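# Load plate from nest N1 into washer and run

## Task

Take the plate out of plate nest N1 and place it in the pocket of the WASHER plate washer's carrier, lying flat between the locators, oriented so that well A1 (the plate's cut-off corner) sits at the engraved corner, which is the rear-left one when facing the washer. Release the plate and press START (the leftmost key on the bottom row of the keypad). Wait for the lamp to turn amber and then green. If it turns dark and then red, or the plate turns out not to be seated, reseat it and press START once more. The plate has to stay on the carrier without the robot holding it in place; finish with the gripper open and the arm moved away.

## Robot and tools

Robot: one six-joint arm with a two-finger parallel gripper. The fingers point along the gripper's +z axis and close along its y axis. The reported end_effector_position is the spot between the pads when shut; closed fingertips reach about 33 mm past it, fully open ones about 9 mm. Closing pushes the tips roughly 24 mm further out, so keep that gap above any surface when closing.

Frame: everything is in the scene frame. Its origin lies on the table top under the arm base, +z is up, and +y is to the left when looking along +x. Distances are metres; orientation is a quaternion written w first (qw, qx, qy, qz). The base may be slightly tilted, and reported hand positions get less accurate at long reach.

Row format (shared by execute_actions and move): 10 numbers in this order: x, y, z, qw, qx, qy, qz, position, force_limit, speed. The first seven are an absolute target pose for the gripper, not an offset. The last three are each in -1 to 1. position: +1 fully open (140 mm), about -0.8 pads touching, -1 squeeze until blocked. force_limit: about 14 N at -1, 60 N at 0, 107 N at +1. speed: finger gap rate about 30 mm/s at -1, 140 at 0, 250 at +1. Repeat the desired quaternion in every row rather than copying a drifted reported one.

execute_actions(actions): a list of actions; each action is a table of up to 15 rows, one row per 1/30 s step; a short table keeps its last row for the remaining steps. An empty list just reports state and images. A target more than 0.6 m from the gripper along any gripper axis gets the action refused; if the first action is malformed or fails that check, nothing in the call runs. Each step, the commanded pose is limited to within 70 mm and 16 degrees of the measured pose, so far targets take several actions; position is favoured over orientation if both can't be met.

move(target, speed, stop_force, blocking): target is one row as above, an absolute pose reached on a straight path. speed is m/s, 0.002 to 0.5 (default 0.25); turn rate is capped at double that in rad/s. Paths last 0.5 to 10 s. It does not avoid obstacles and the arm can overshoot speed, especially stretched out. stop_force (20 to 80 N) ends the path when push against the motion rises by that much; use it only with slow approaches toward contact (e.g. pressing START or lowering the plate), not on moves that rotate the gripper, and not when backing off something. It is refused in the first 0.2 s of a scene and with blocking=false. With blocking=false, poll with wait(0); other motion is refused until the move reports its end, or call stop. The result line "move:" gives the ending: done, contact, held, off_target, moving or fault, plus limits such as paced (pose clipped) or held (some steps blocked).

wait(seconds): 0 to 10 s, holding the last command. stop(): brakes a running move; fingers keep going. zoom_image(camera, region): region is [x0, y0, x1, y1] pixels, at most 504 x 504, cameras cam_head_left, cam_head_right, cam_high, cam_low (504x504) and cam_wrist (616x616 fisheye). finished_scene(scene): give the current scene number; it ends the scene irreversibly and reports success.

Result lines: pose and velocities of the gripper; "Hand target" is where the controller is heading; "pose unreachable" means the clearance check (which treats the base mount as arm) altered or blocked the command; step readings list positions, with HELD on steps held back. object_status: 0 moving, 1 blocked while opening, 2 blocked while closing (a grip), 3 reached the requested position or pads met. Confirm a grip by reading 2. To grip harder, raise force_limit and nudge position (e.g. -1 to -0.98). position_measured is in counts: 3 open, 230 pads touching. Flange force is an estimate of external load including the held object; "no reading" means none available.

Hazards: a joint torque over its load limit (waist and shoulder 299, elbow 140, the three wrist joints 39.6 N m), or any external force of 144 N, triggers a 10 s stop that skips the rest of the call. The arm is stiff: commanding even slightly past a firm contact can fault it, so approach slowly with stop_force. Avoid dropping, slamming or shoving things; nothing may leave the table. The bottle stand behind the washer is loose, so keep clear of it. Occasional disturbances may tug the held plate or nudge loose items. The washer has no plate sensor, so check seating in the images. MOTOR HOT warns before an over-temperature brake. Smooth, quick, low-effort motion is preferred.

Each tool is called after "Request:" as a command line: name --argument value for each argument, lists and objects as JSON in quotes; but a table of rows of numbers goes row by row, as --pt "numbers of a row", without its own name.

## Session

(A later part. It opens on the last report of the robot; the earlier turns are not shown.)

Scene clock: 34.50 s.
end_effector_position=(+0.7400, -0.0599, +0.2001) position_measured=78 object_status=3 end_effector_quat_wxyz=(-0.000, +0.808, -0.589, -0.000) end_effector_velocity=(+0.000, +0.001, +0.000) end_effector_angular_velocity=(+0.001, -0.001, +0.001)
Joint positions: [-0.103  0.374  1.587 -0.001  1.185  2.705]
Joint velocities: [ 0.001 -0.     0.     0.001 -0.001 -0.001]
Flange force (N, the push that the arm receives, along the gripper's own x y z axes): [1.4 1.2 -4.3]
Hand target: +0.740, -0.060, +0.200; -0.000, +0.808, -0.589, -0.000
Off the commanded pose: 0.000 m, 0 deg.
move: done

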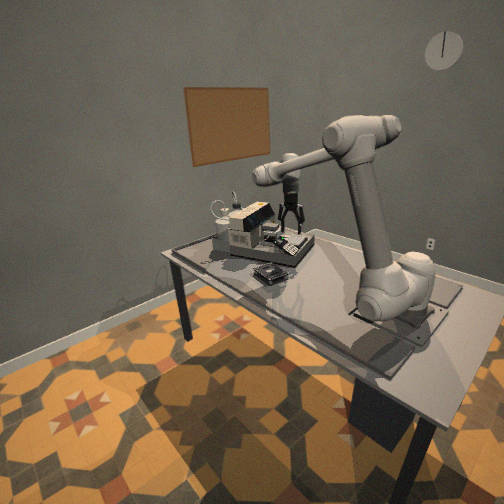

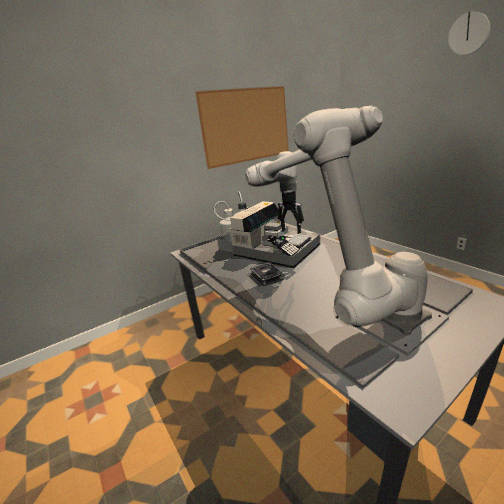

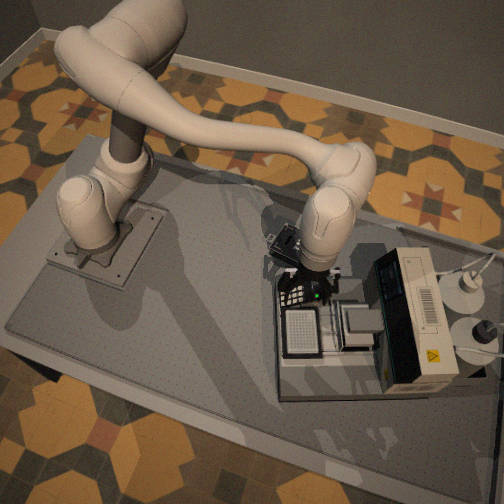

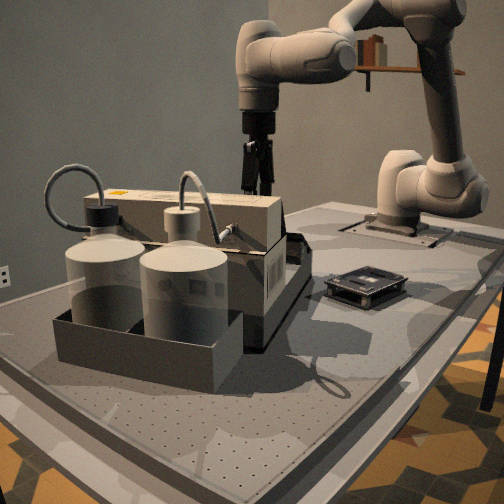

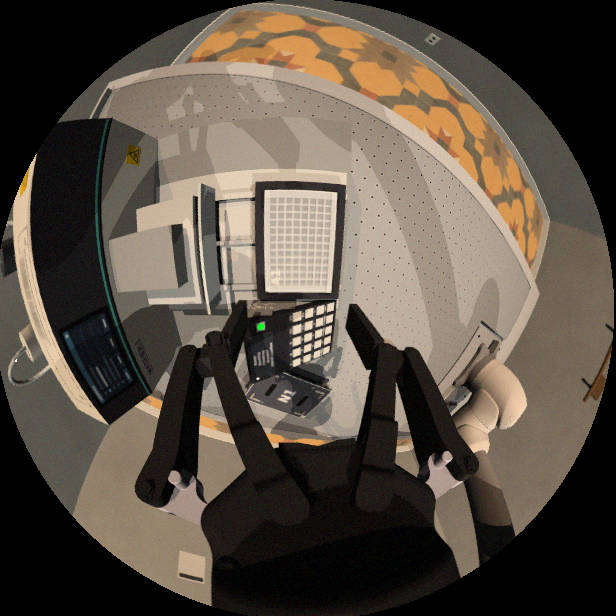

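Request:
move --target '[0.655,0.045,0.17,0,0.8080,-0.5892,0,-1,0,0.5]'

Request:
zoom_image --camera "cam_wrist" --region '[230, 200, 370, 360]'

Request:
zoom_image --camera "cam_head_left" --region '[260, 215, 330, 270]'

Scene clock: 37.40 s.
end_effector_position=(+0.6552, +0.0451, +0.1700) position_measured=233 object_status=3 end_effector_quat_wxyz=(+0.000, +0.808, -0.589, -0.000) end_effector_velocity=(-0.001, +0.000, -0.000) end_effector_angular_velocity=(+0.000, +0.001, +0.000)
Joint positions: [ 0.04   0.268  1.792 -0.001  1.085  2.848]
Joint velocities: [ 0.    -0.     0.001  0.     0.001 -0.   ]
Flange force (N, the push that the arm receives, along the gripper's own x y z axes): [0.5 1.2 -3.9]
Hand target: +0.655, +0.045, +0.170; +0.000, +0.808, -0.589, -0.000
Off the commanded pose: 0.000 m, 0 deg.
move: done

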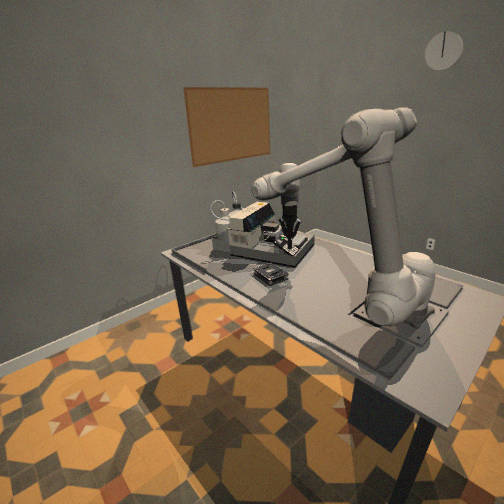

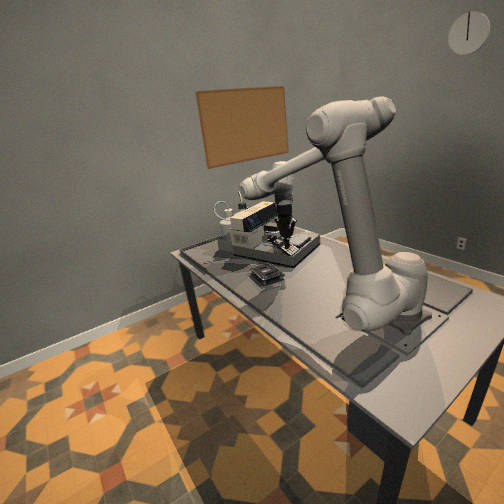

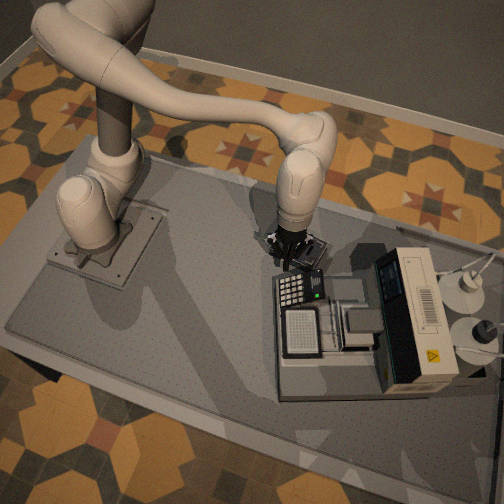

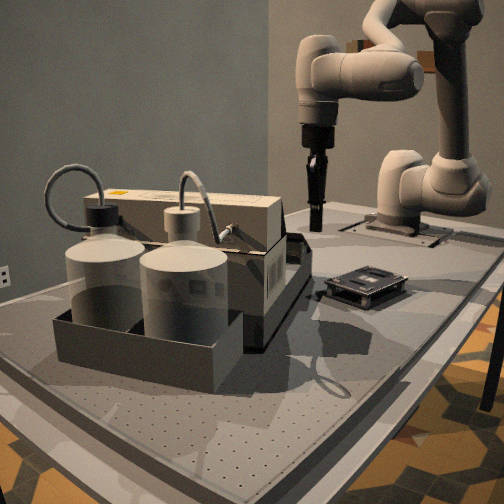

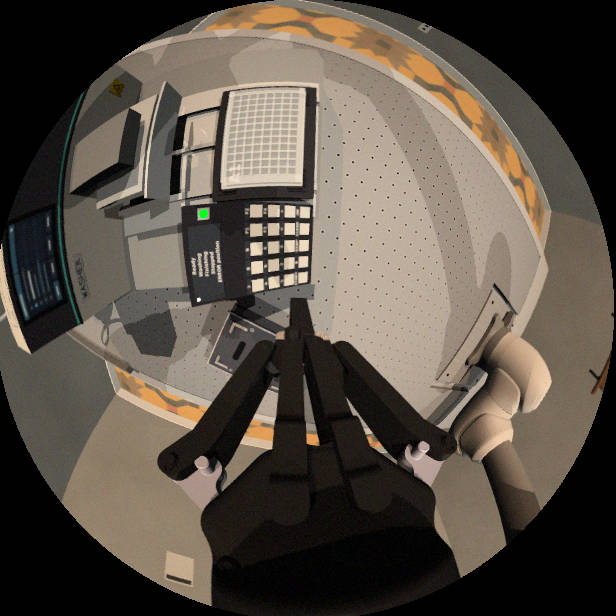

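Region (230, 200, 370, 360) of cam_wrist's 616x616 image, scaled by 3.150, with more detail than that image has; it fills the left 441 columns of this view, and the rest is white.

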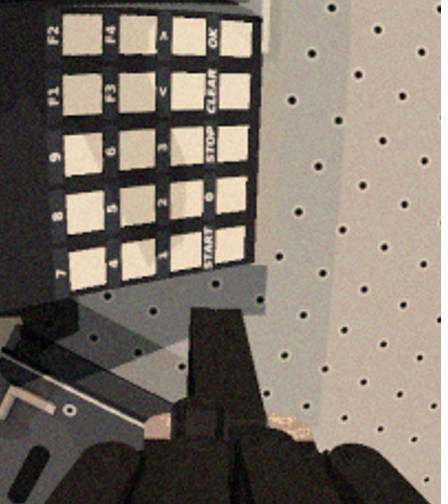

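Region (260, 215, 330, 270) of cam_head_left's 504x504 image, scaled by 7.200, with more detail than that image has; it fills the top 396 rows of this view, and the rest is white.

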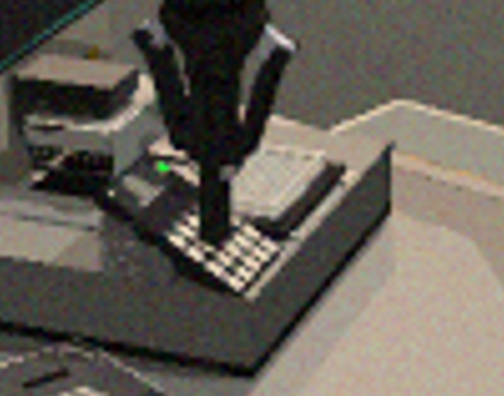

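Request:
move --target '[0.6514,0.0302,0.135,0,0.8080,-0.5892,0,-1,0,0.5]' --speed 0.1

Request:
zoom_image --camera "cam_wrist" --region '[230, 200, 370, 360]'

Scene clock: 40.80 s.
end_effector_position=(+0.6514, +0.0302, +0.1349) position_measured=233 object_status=3 end_effector_quat_wxyz=(+0.000, +0.808, -0.589, +0.000) end_effector_velocity=(-0.000, -0.000, +0.001) end_effector_angular_velocity=(-0.000, -0.000, -0.001)
Joint positions: [ 0.017  0.29   1.834 -0.001  1.021  2.825]
Joint velocities: [-0.    -0.001  0.    -0.     0.     0.   ]
Flange force (N, the push that the arm receives, along the gripper's own x y z axes): [0.1 2.6 -4.3]
Hand target: +0.651, +0.030, +0.135; +0.000, +0.808, -0.589, +0.000
Off the commanded pose: 0.000 m, 0 deg.
move: done

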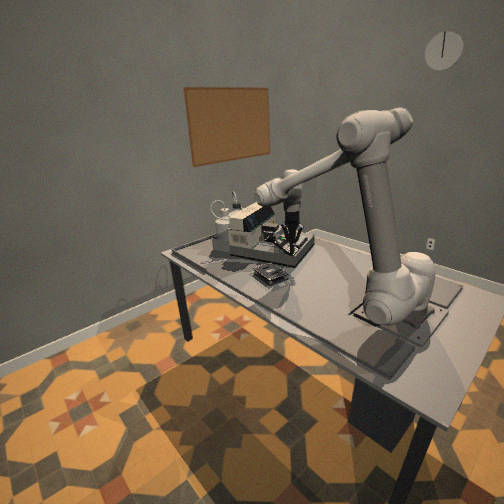

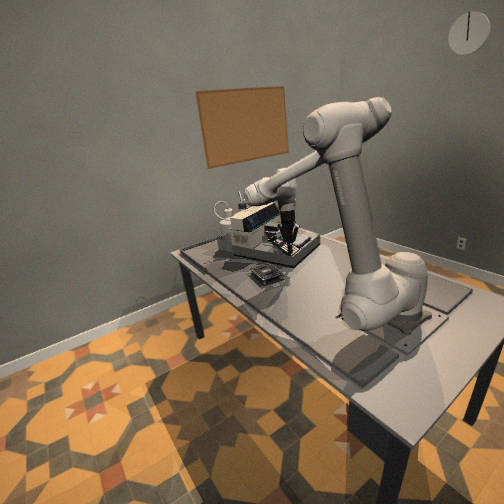

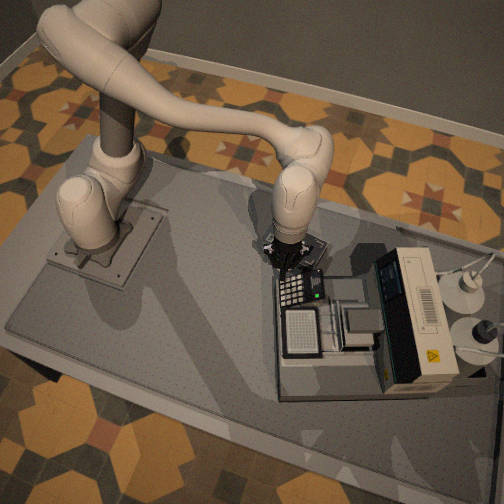

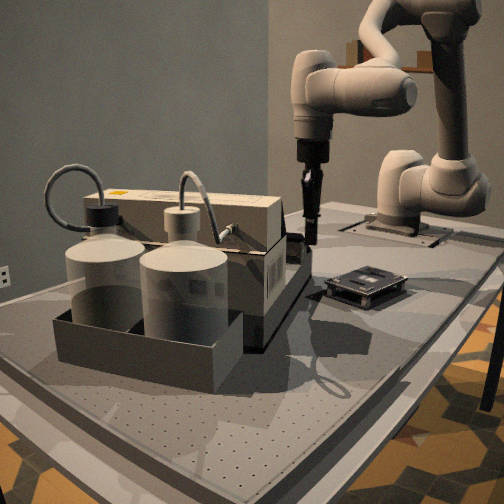

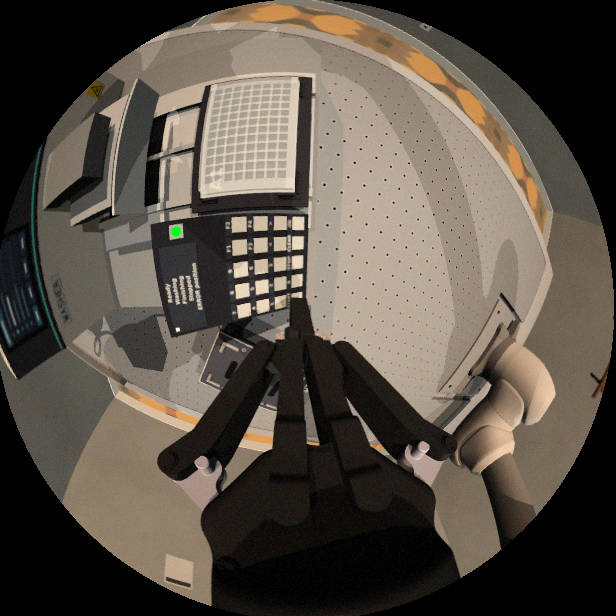

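Region (230, 200, 370, 360) of cam_wrist's 616x616 image, scaled by 3.150, with more detail than that image has; it fills the left 441 columns of this view, and the rest is white.

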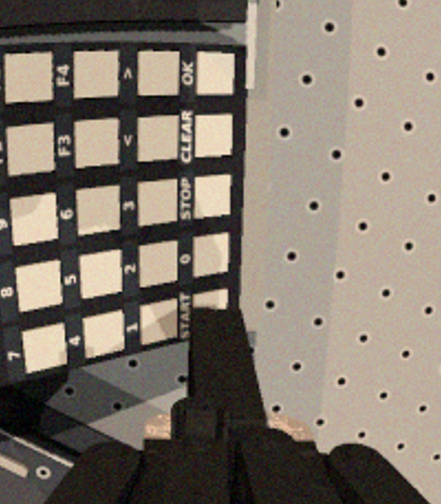

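Request:
move --target '[0.6485,0.030,0.128,0,0.8080,-0.5892,0,-1,0,0.5]' --speed 0.05

Request:
move --target '[0.6485,0.030,0.105,0,0.8080,-0.5892,0,-1,0,0.5]' --speed 0.006 --stop_force 20

Scene clock: 41.73 s.
end_effector_position=(+0.6485, +0.0300, +0.1280) position_measured=233 object_status=3 end_effector_quat_wxyz=(+0.000, +0.808, -0.589, +0.000) end_effector_velocity=(-0.000, -0.000, -0.000) end_effector_angular_velocity=(-0.001, +0.001, +0.001)
Joint positions: [ 0.017  0.292  1.846 -0.001  1.007  2.825]
Joint velocities: [ 0.     0.    -0.    -0.001  0.     0.   ]
Flange force (N, the push that the arm receives, along the gripper's own x y z axes): [0.4 0.9 -2.6]
Hand target: +0.649, +0.030, +0.128; +0.000, +0.808, -0.589, +0.000
Off the commanded pose: 0.000 m, 0 deg.
move: done

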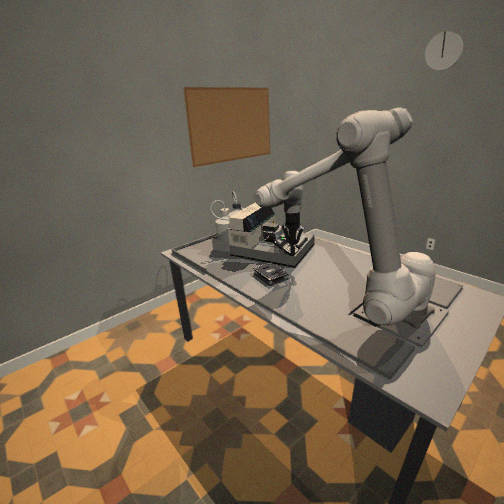

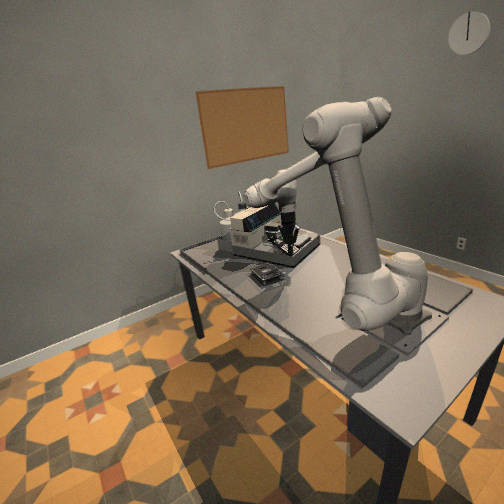

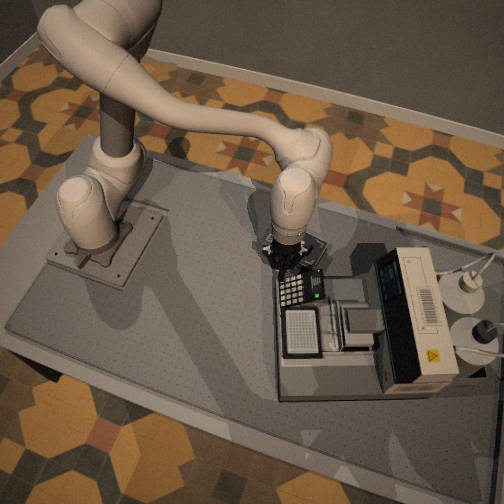

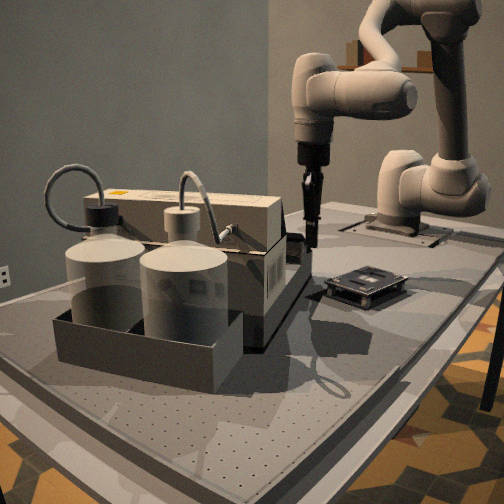

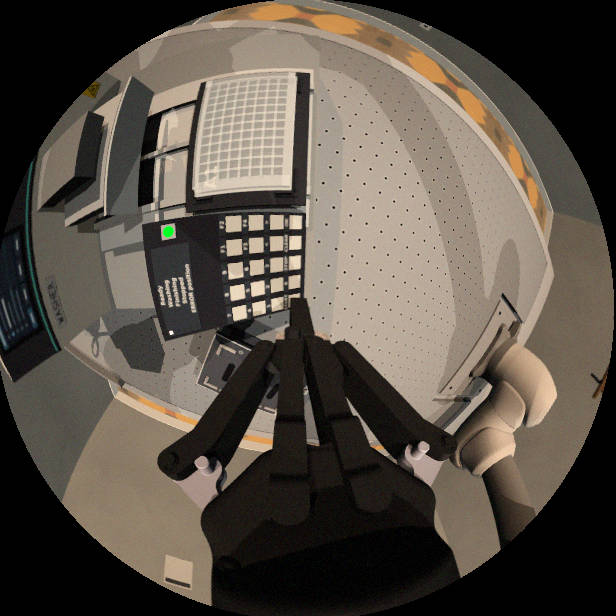

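Scene clock: 42.47 s.
end_effector_position=(+0.6484, +0.0300, +0.1254) position_measured=233 object_status=3 end_effector_quat_wxyz=(+0.000, +0.808, -0.589, -0.000) end_effector_velocity=(-0.000, -0.000, -0.000) end_effector_angular_velocity=(-0.000, +0.001, -0.002)
Joint positions: [ 0.017  0.295  1.849 -0.001  1.002  2.825]
Joint velocities: [-0.001  0.     0.    -0.     0.001  0.002]
Flange force (N, the push that the arm receives, along the gripper's own x y z axes): [1.8 3.5 -24.9]
Hand target: +0.649, +0.030, +0.126; -0.000, +0.808, -0.589, +0.000
Off the commanded pose: 0.020 m, 0 deg.
move: contact

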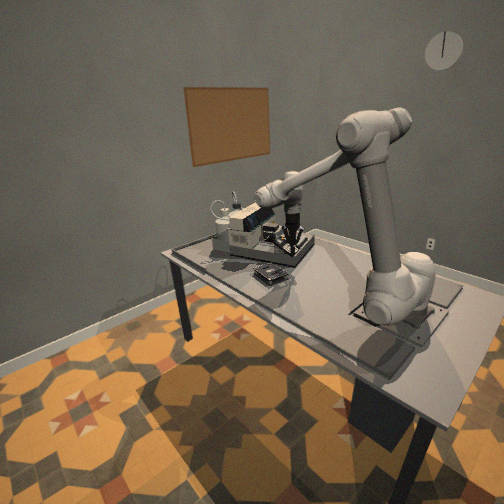

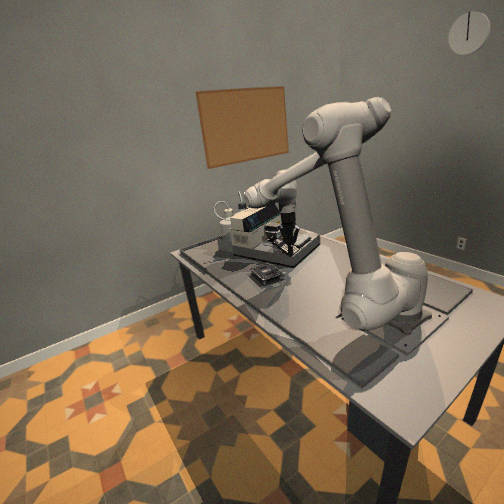

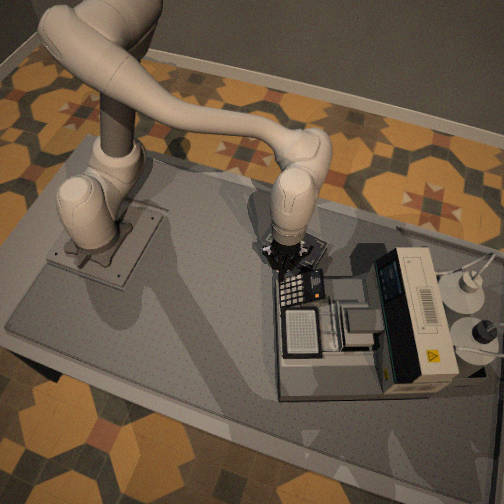

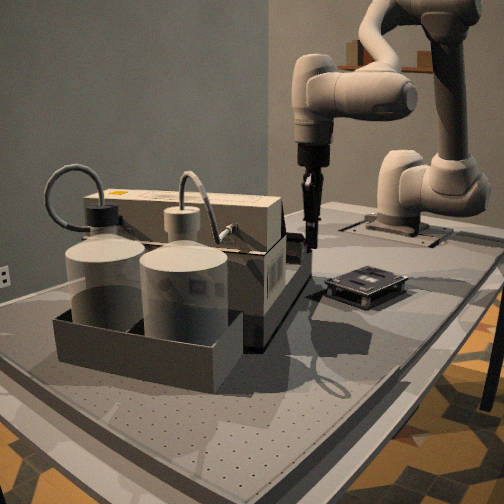

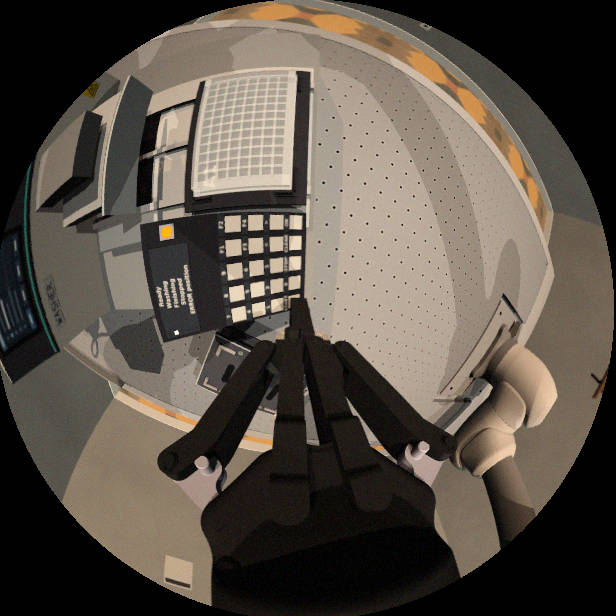

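Amber.

Request:
move --target '[0.62,0.04,0.25,0,0.8080,-0.5892,0,-1,0,0.5]'

Request:
wait --seconds 10

Scene clock: 43.47 s.
end_effector_position=(+0.6197, +0.0401, +0.2500) position_measured=233 object_status=3 end_effector_quat_wxyz=(-0.000, +0.808, -0.589, -0.000) end_effector_velocity=(-0.000, +0.001, -0.000) end_effector_angular_velocity=(+0.001, +0.001, -0.001)
Joint positions: [ 0.033  0.16   1.77  -0.     1.215  2.84 ]
Joint velocities: [0.001 0.001 0.    0.001 0.001 0.001]
Flange force (N, the push that the arm receives, along the gripper's own x y z axes): [-0.3 1.5 -3.4]
Hand target: +0.620, +0.040, +0.250; -0.000, +0.808, -0.589, -0.000
Off the commanded pose: 0.000 m, 0 deg.
move: done

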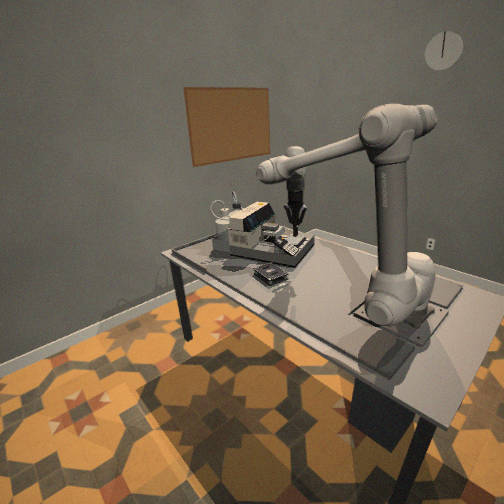

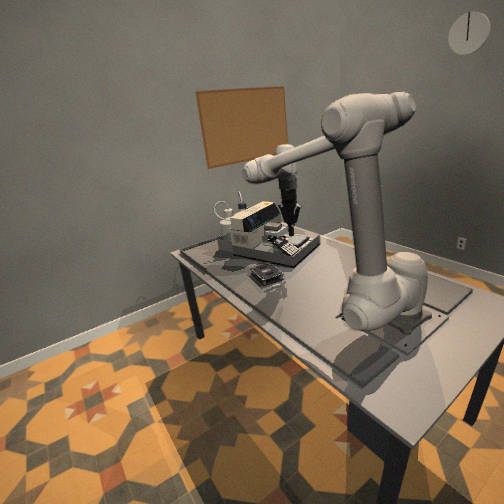

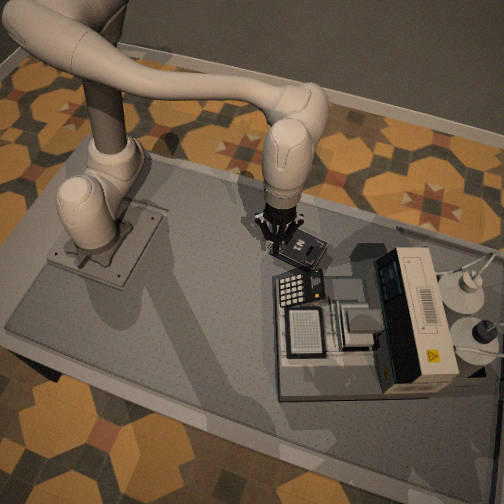

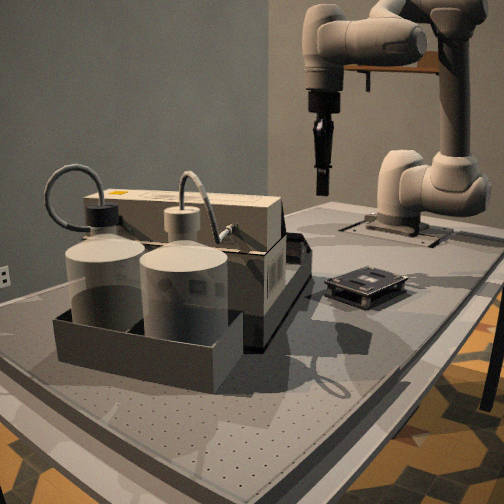

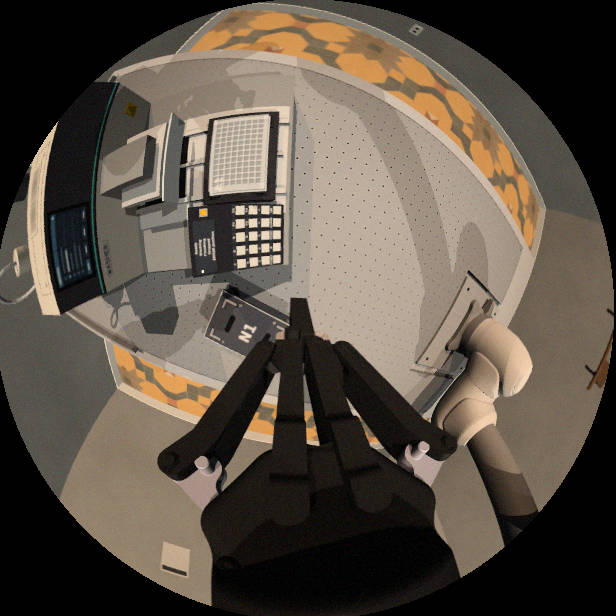

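Scene clock: 53.47 s.
end_effector_position=(+0.6198, +0.0401, +0.2500) position_measured=233 object_status=3 end_effector_quat_wxyz=(-0.000, +0.808, -0.589, -0.000) end_effector_velocity=(+0.000, +0.001, -0.000) end_effector_angular_velocity=(-0.001, -0.000, +0.002)
Joint positions: [ 0.033  0.16   1.77  -0.001  1.215  2.84 ]
Joint velocities: [ 0.001  0.    -0.    -0.001 -0.    -0.   ]
Flange force (N, the push that the arm receives, along the gripper's own x y z axes): [-1.0 1.8 -3.6]
Hand target: +0.620, +0.040, +0.250; -0.000, +0.808, -0.589, -0.000
Off the commanded pose: 0.000 m, 0 deg.
wait: 10.00 s; at rest by 0.17 s

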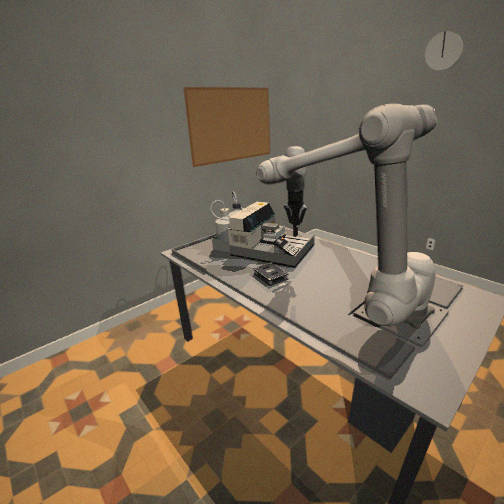

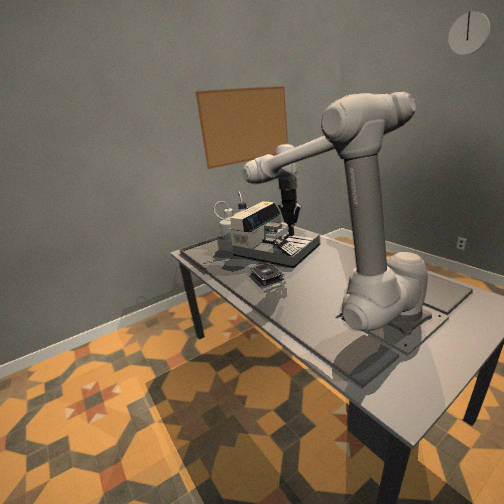

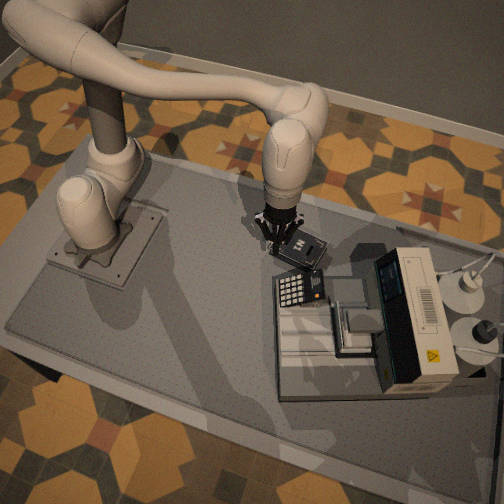

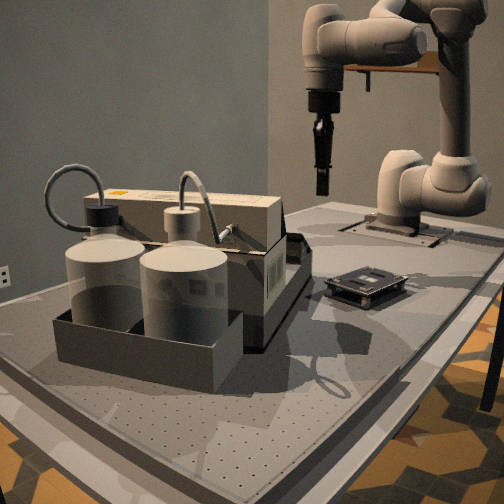

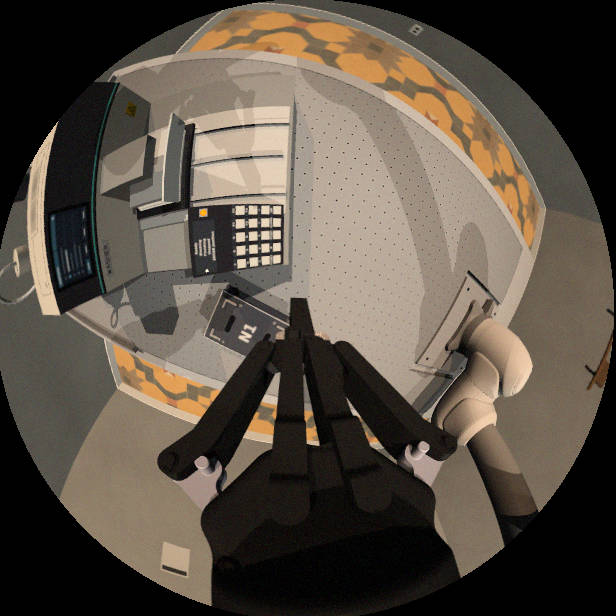

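Request:
wait --seconds 10

Request:
zoom_image --camera "cam_high" --region '[265, 270, 365, 370]'

Scene clock: 63.57 s.
end_effector_position=(+0.6198, +0.0401, +0.2500) position_measured=233 object_status=3 end_effector_quat_wxyz=(-0.000, +0.808, -0.589, -0.000) end_effector_velocity=(-0.000, -0.000, -0.001) end_effector_angular_velocity=(+0.000, +0.002, -0.000)
Joint positions: [ 0.033  0.16   1.77  -0.001  1.215  2.84 ]
Joint velocities: [-0.     0.001  0.     0.     0.001  0.   ]
Flange force (N, the push that the arm receives, along the gripper's own x y z axes): [0.2 1.8 -4.0]
Hand target: +0.620, +0.040, +0.250; -0.000, +0.808, -0.589, -0.000
Off the commanded pose: 0.000 m, 0 deg.
wait: 10.00 s; at rest by 0.07 s

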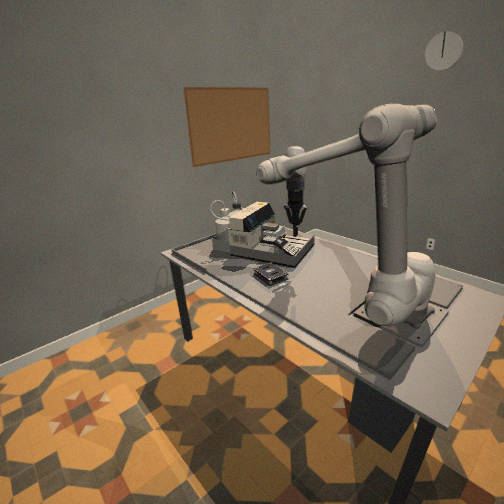

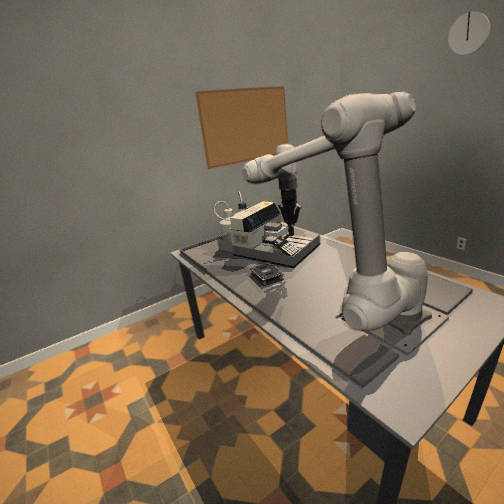

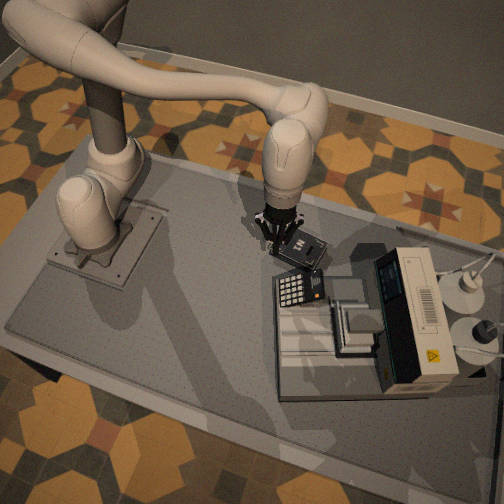

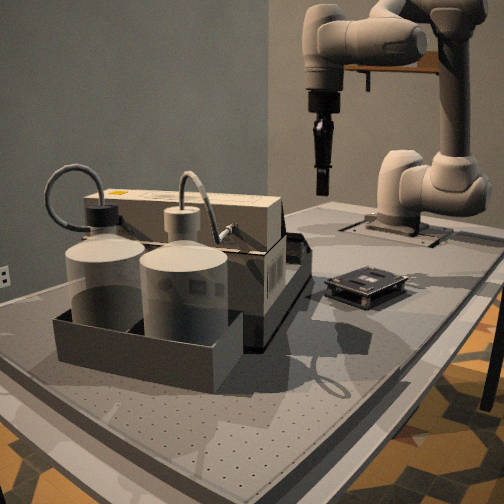

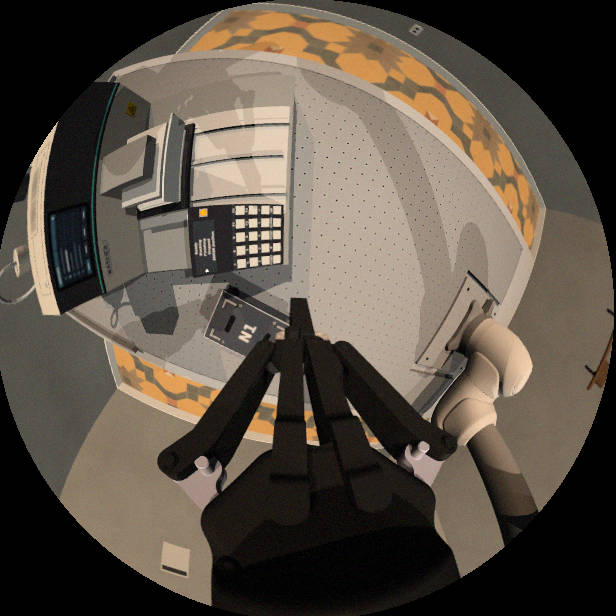

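Region (265, 270, 365, 370) of cam_high's 504x504 image, scaled by 5.040, with more detail than that image has.

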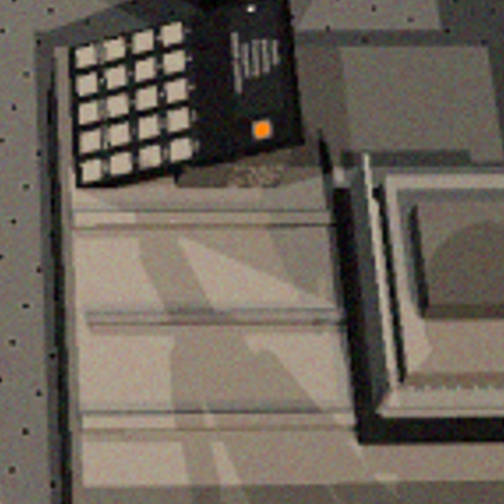

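Request:
wait --seconds 10

Request:
zoom_image --camera "cam_high" --region '[265, 270, 365, 370]'

Scene clock: 73.67 s.
end_effector_position=(+0.6198, +0.0401, +0.2500) position_measured=233 object_status=3 end_effector_quat_wxyz=(-0.000, +0.808, -0.589, -0.000) end_effector_velocity=(-0.000, -0.001, +0.000) end_effector_angular_velocity=(-0.001, +0.001, -0.000)
Joint positions: [ 0.033  0.16   1.77  -0.001  1.215  2.84 ]
Joint velocities: [-0.001  0.    -0.    -0.001  0.002  0.   ]
Flange force (N, the push that the arm receives, along the gripper's own x y z axes): [-0.7 0.5 -3.7]
Hand target: +0.620, +0.040, +0.250; -0.000, +0.808, -0.589, -0.000
Off the commanded pose: 0.000 m, 0 deg.
wait: 10.00 s; at rest by 0.07 s

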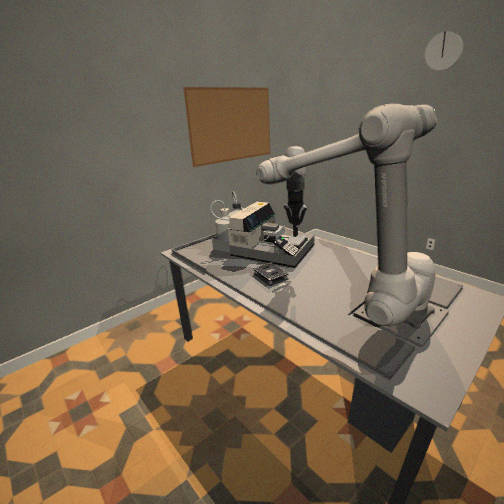

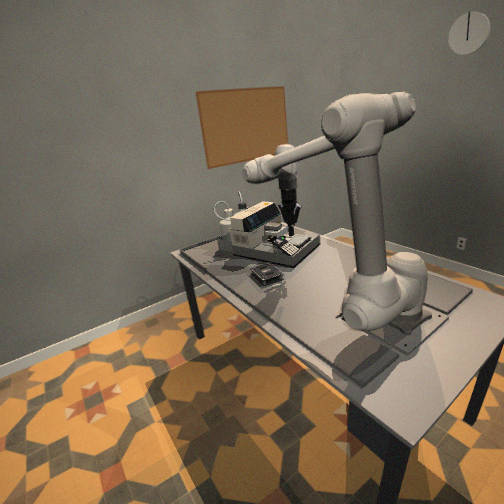

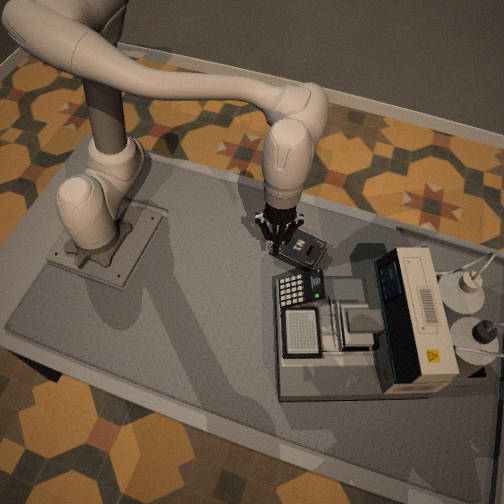

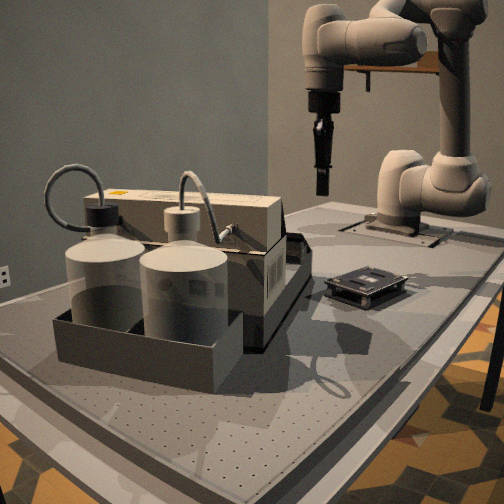

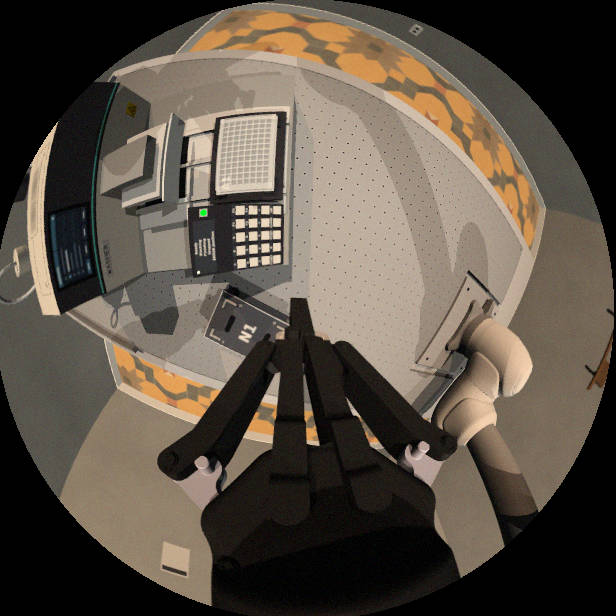

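Region (265, 270, 365, 370) of cam_high's 504x504 image, scaled by 5.040, with more detail than that image has.

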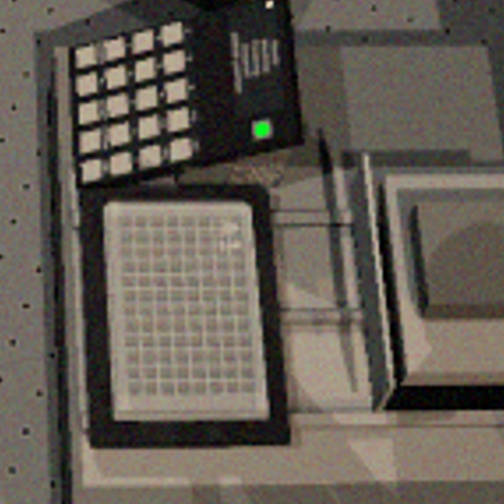

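Request:
zoom_image --camera "cam_wrist" --region '[200, 100, 300, 210]'

Region (200, 100, 300, 210) of cam_wrist's 616x616 image, scaled by 4.582, with more detail than that image has; it fills the left 458 columns of this view, and the rest is white.

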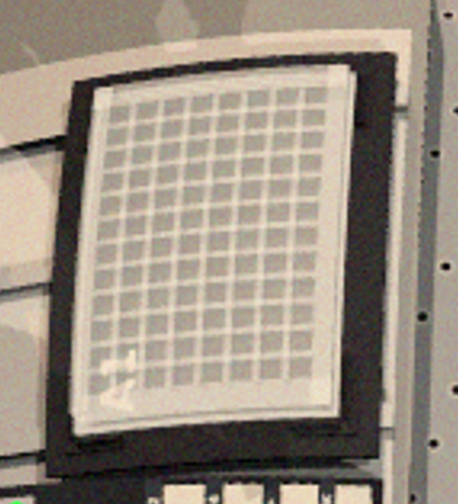

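Request:
finished_scene --scene 1

The scene is finished: the task was done.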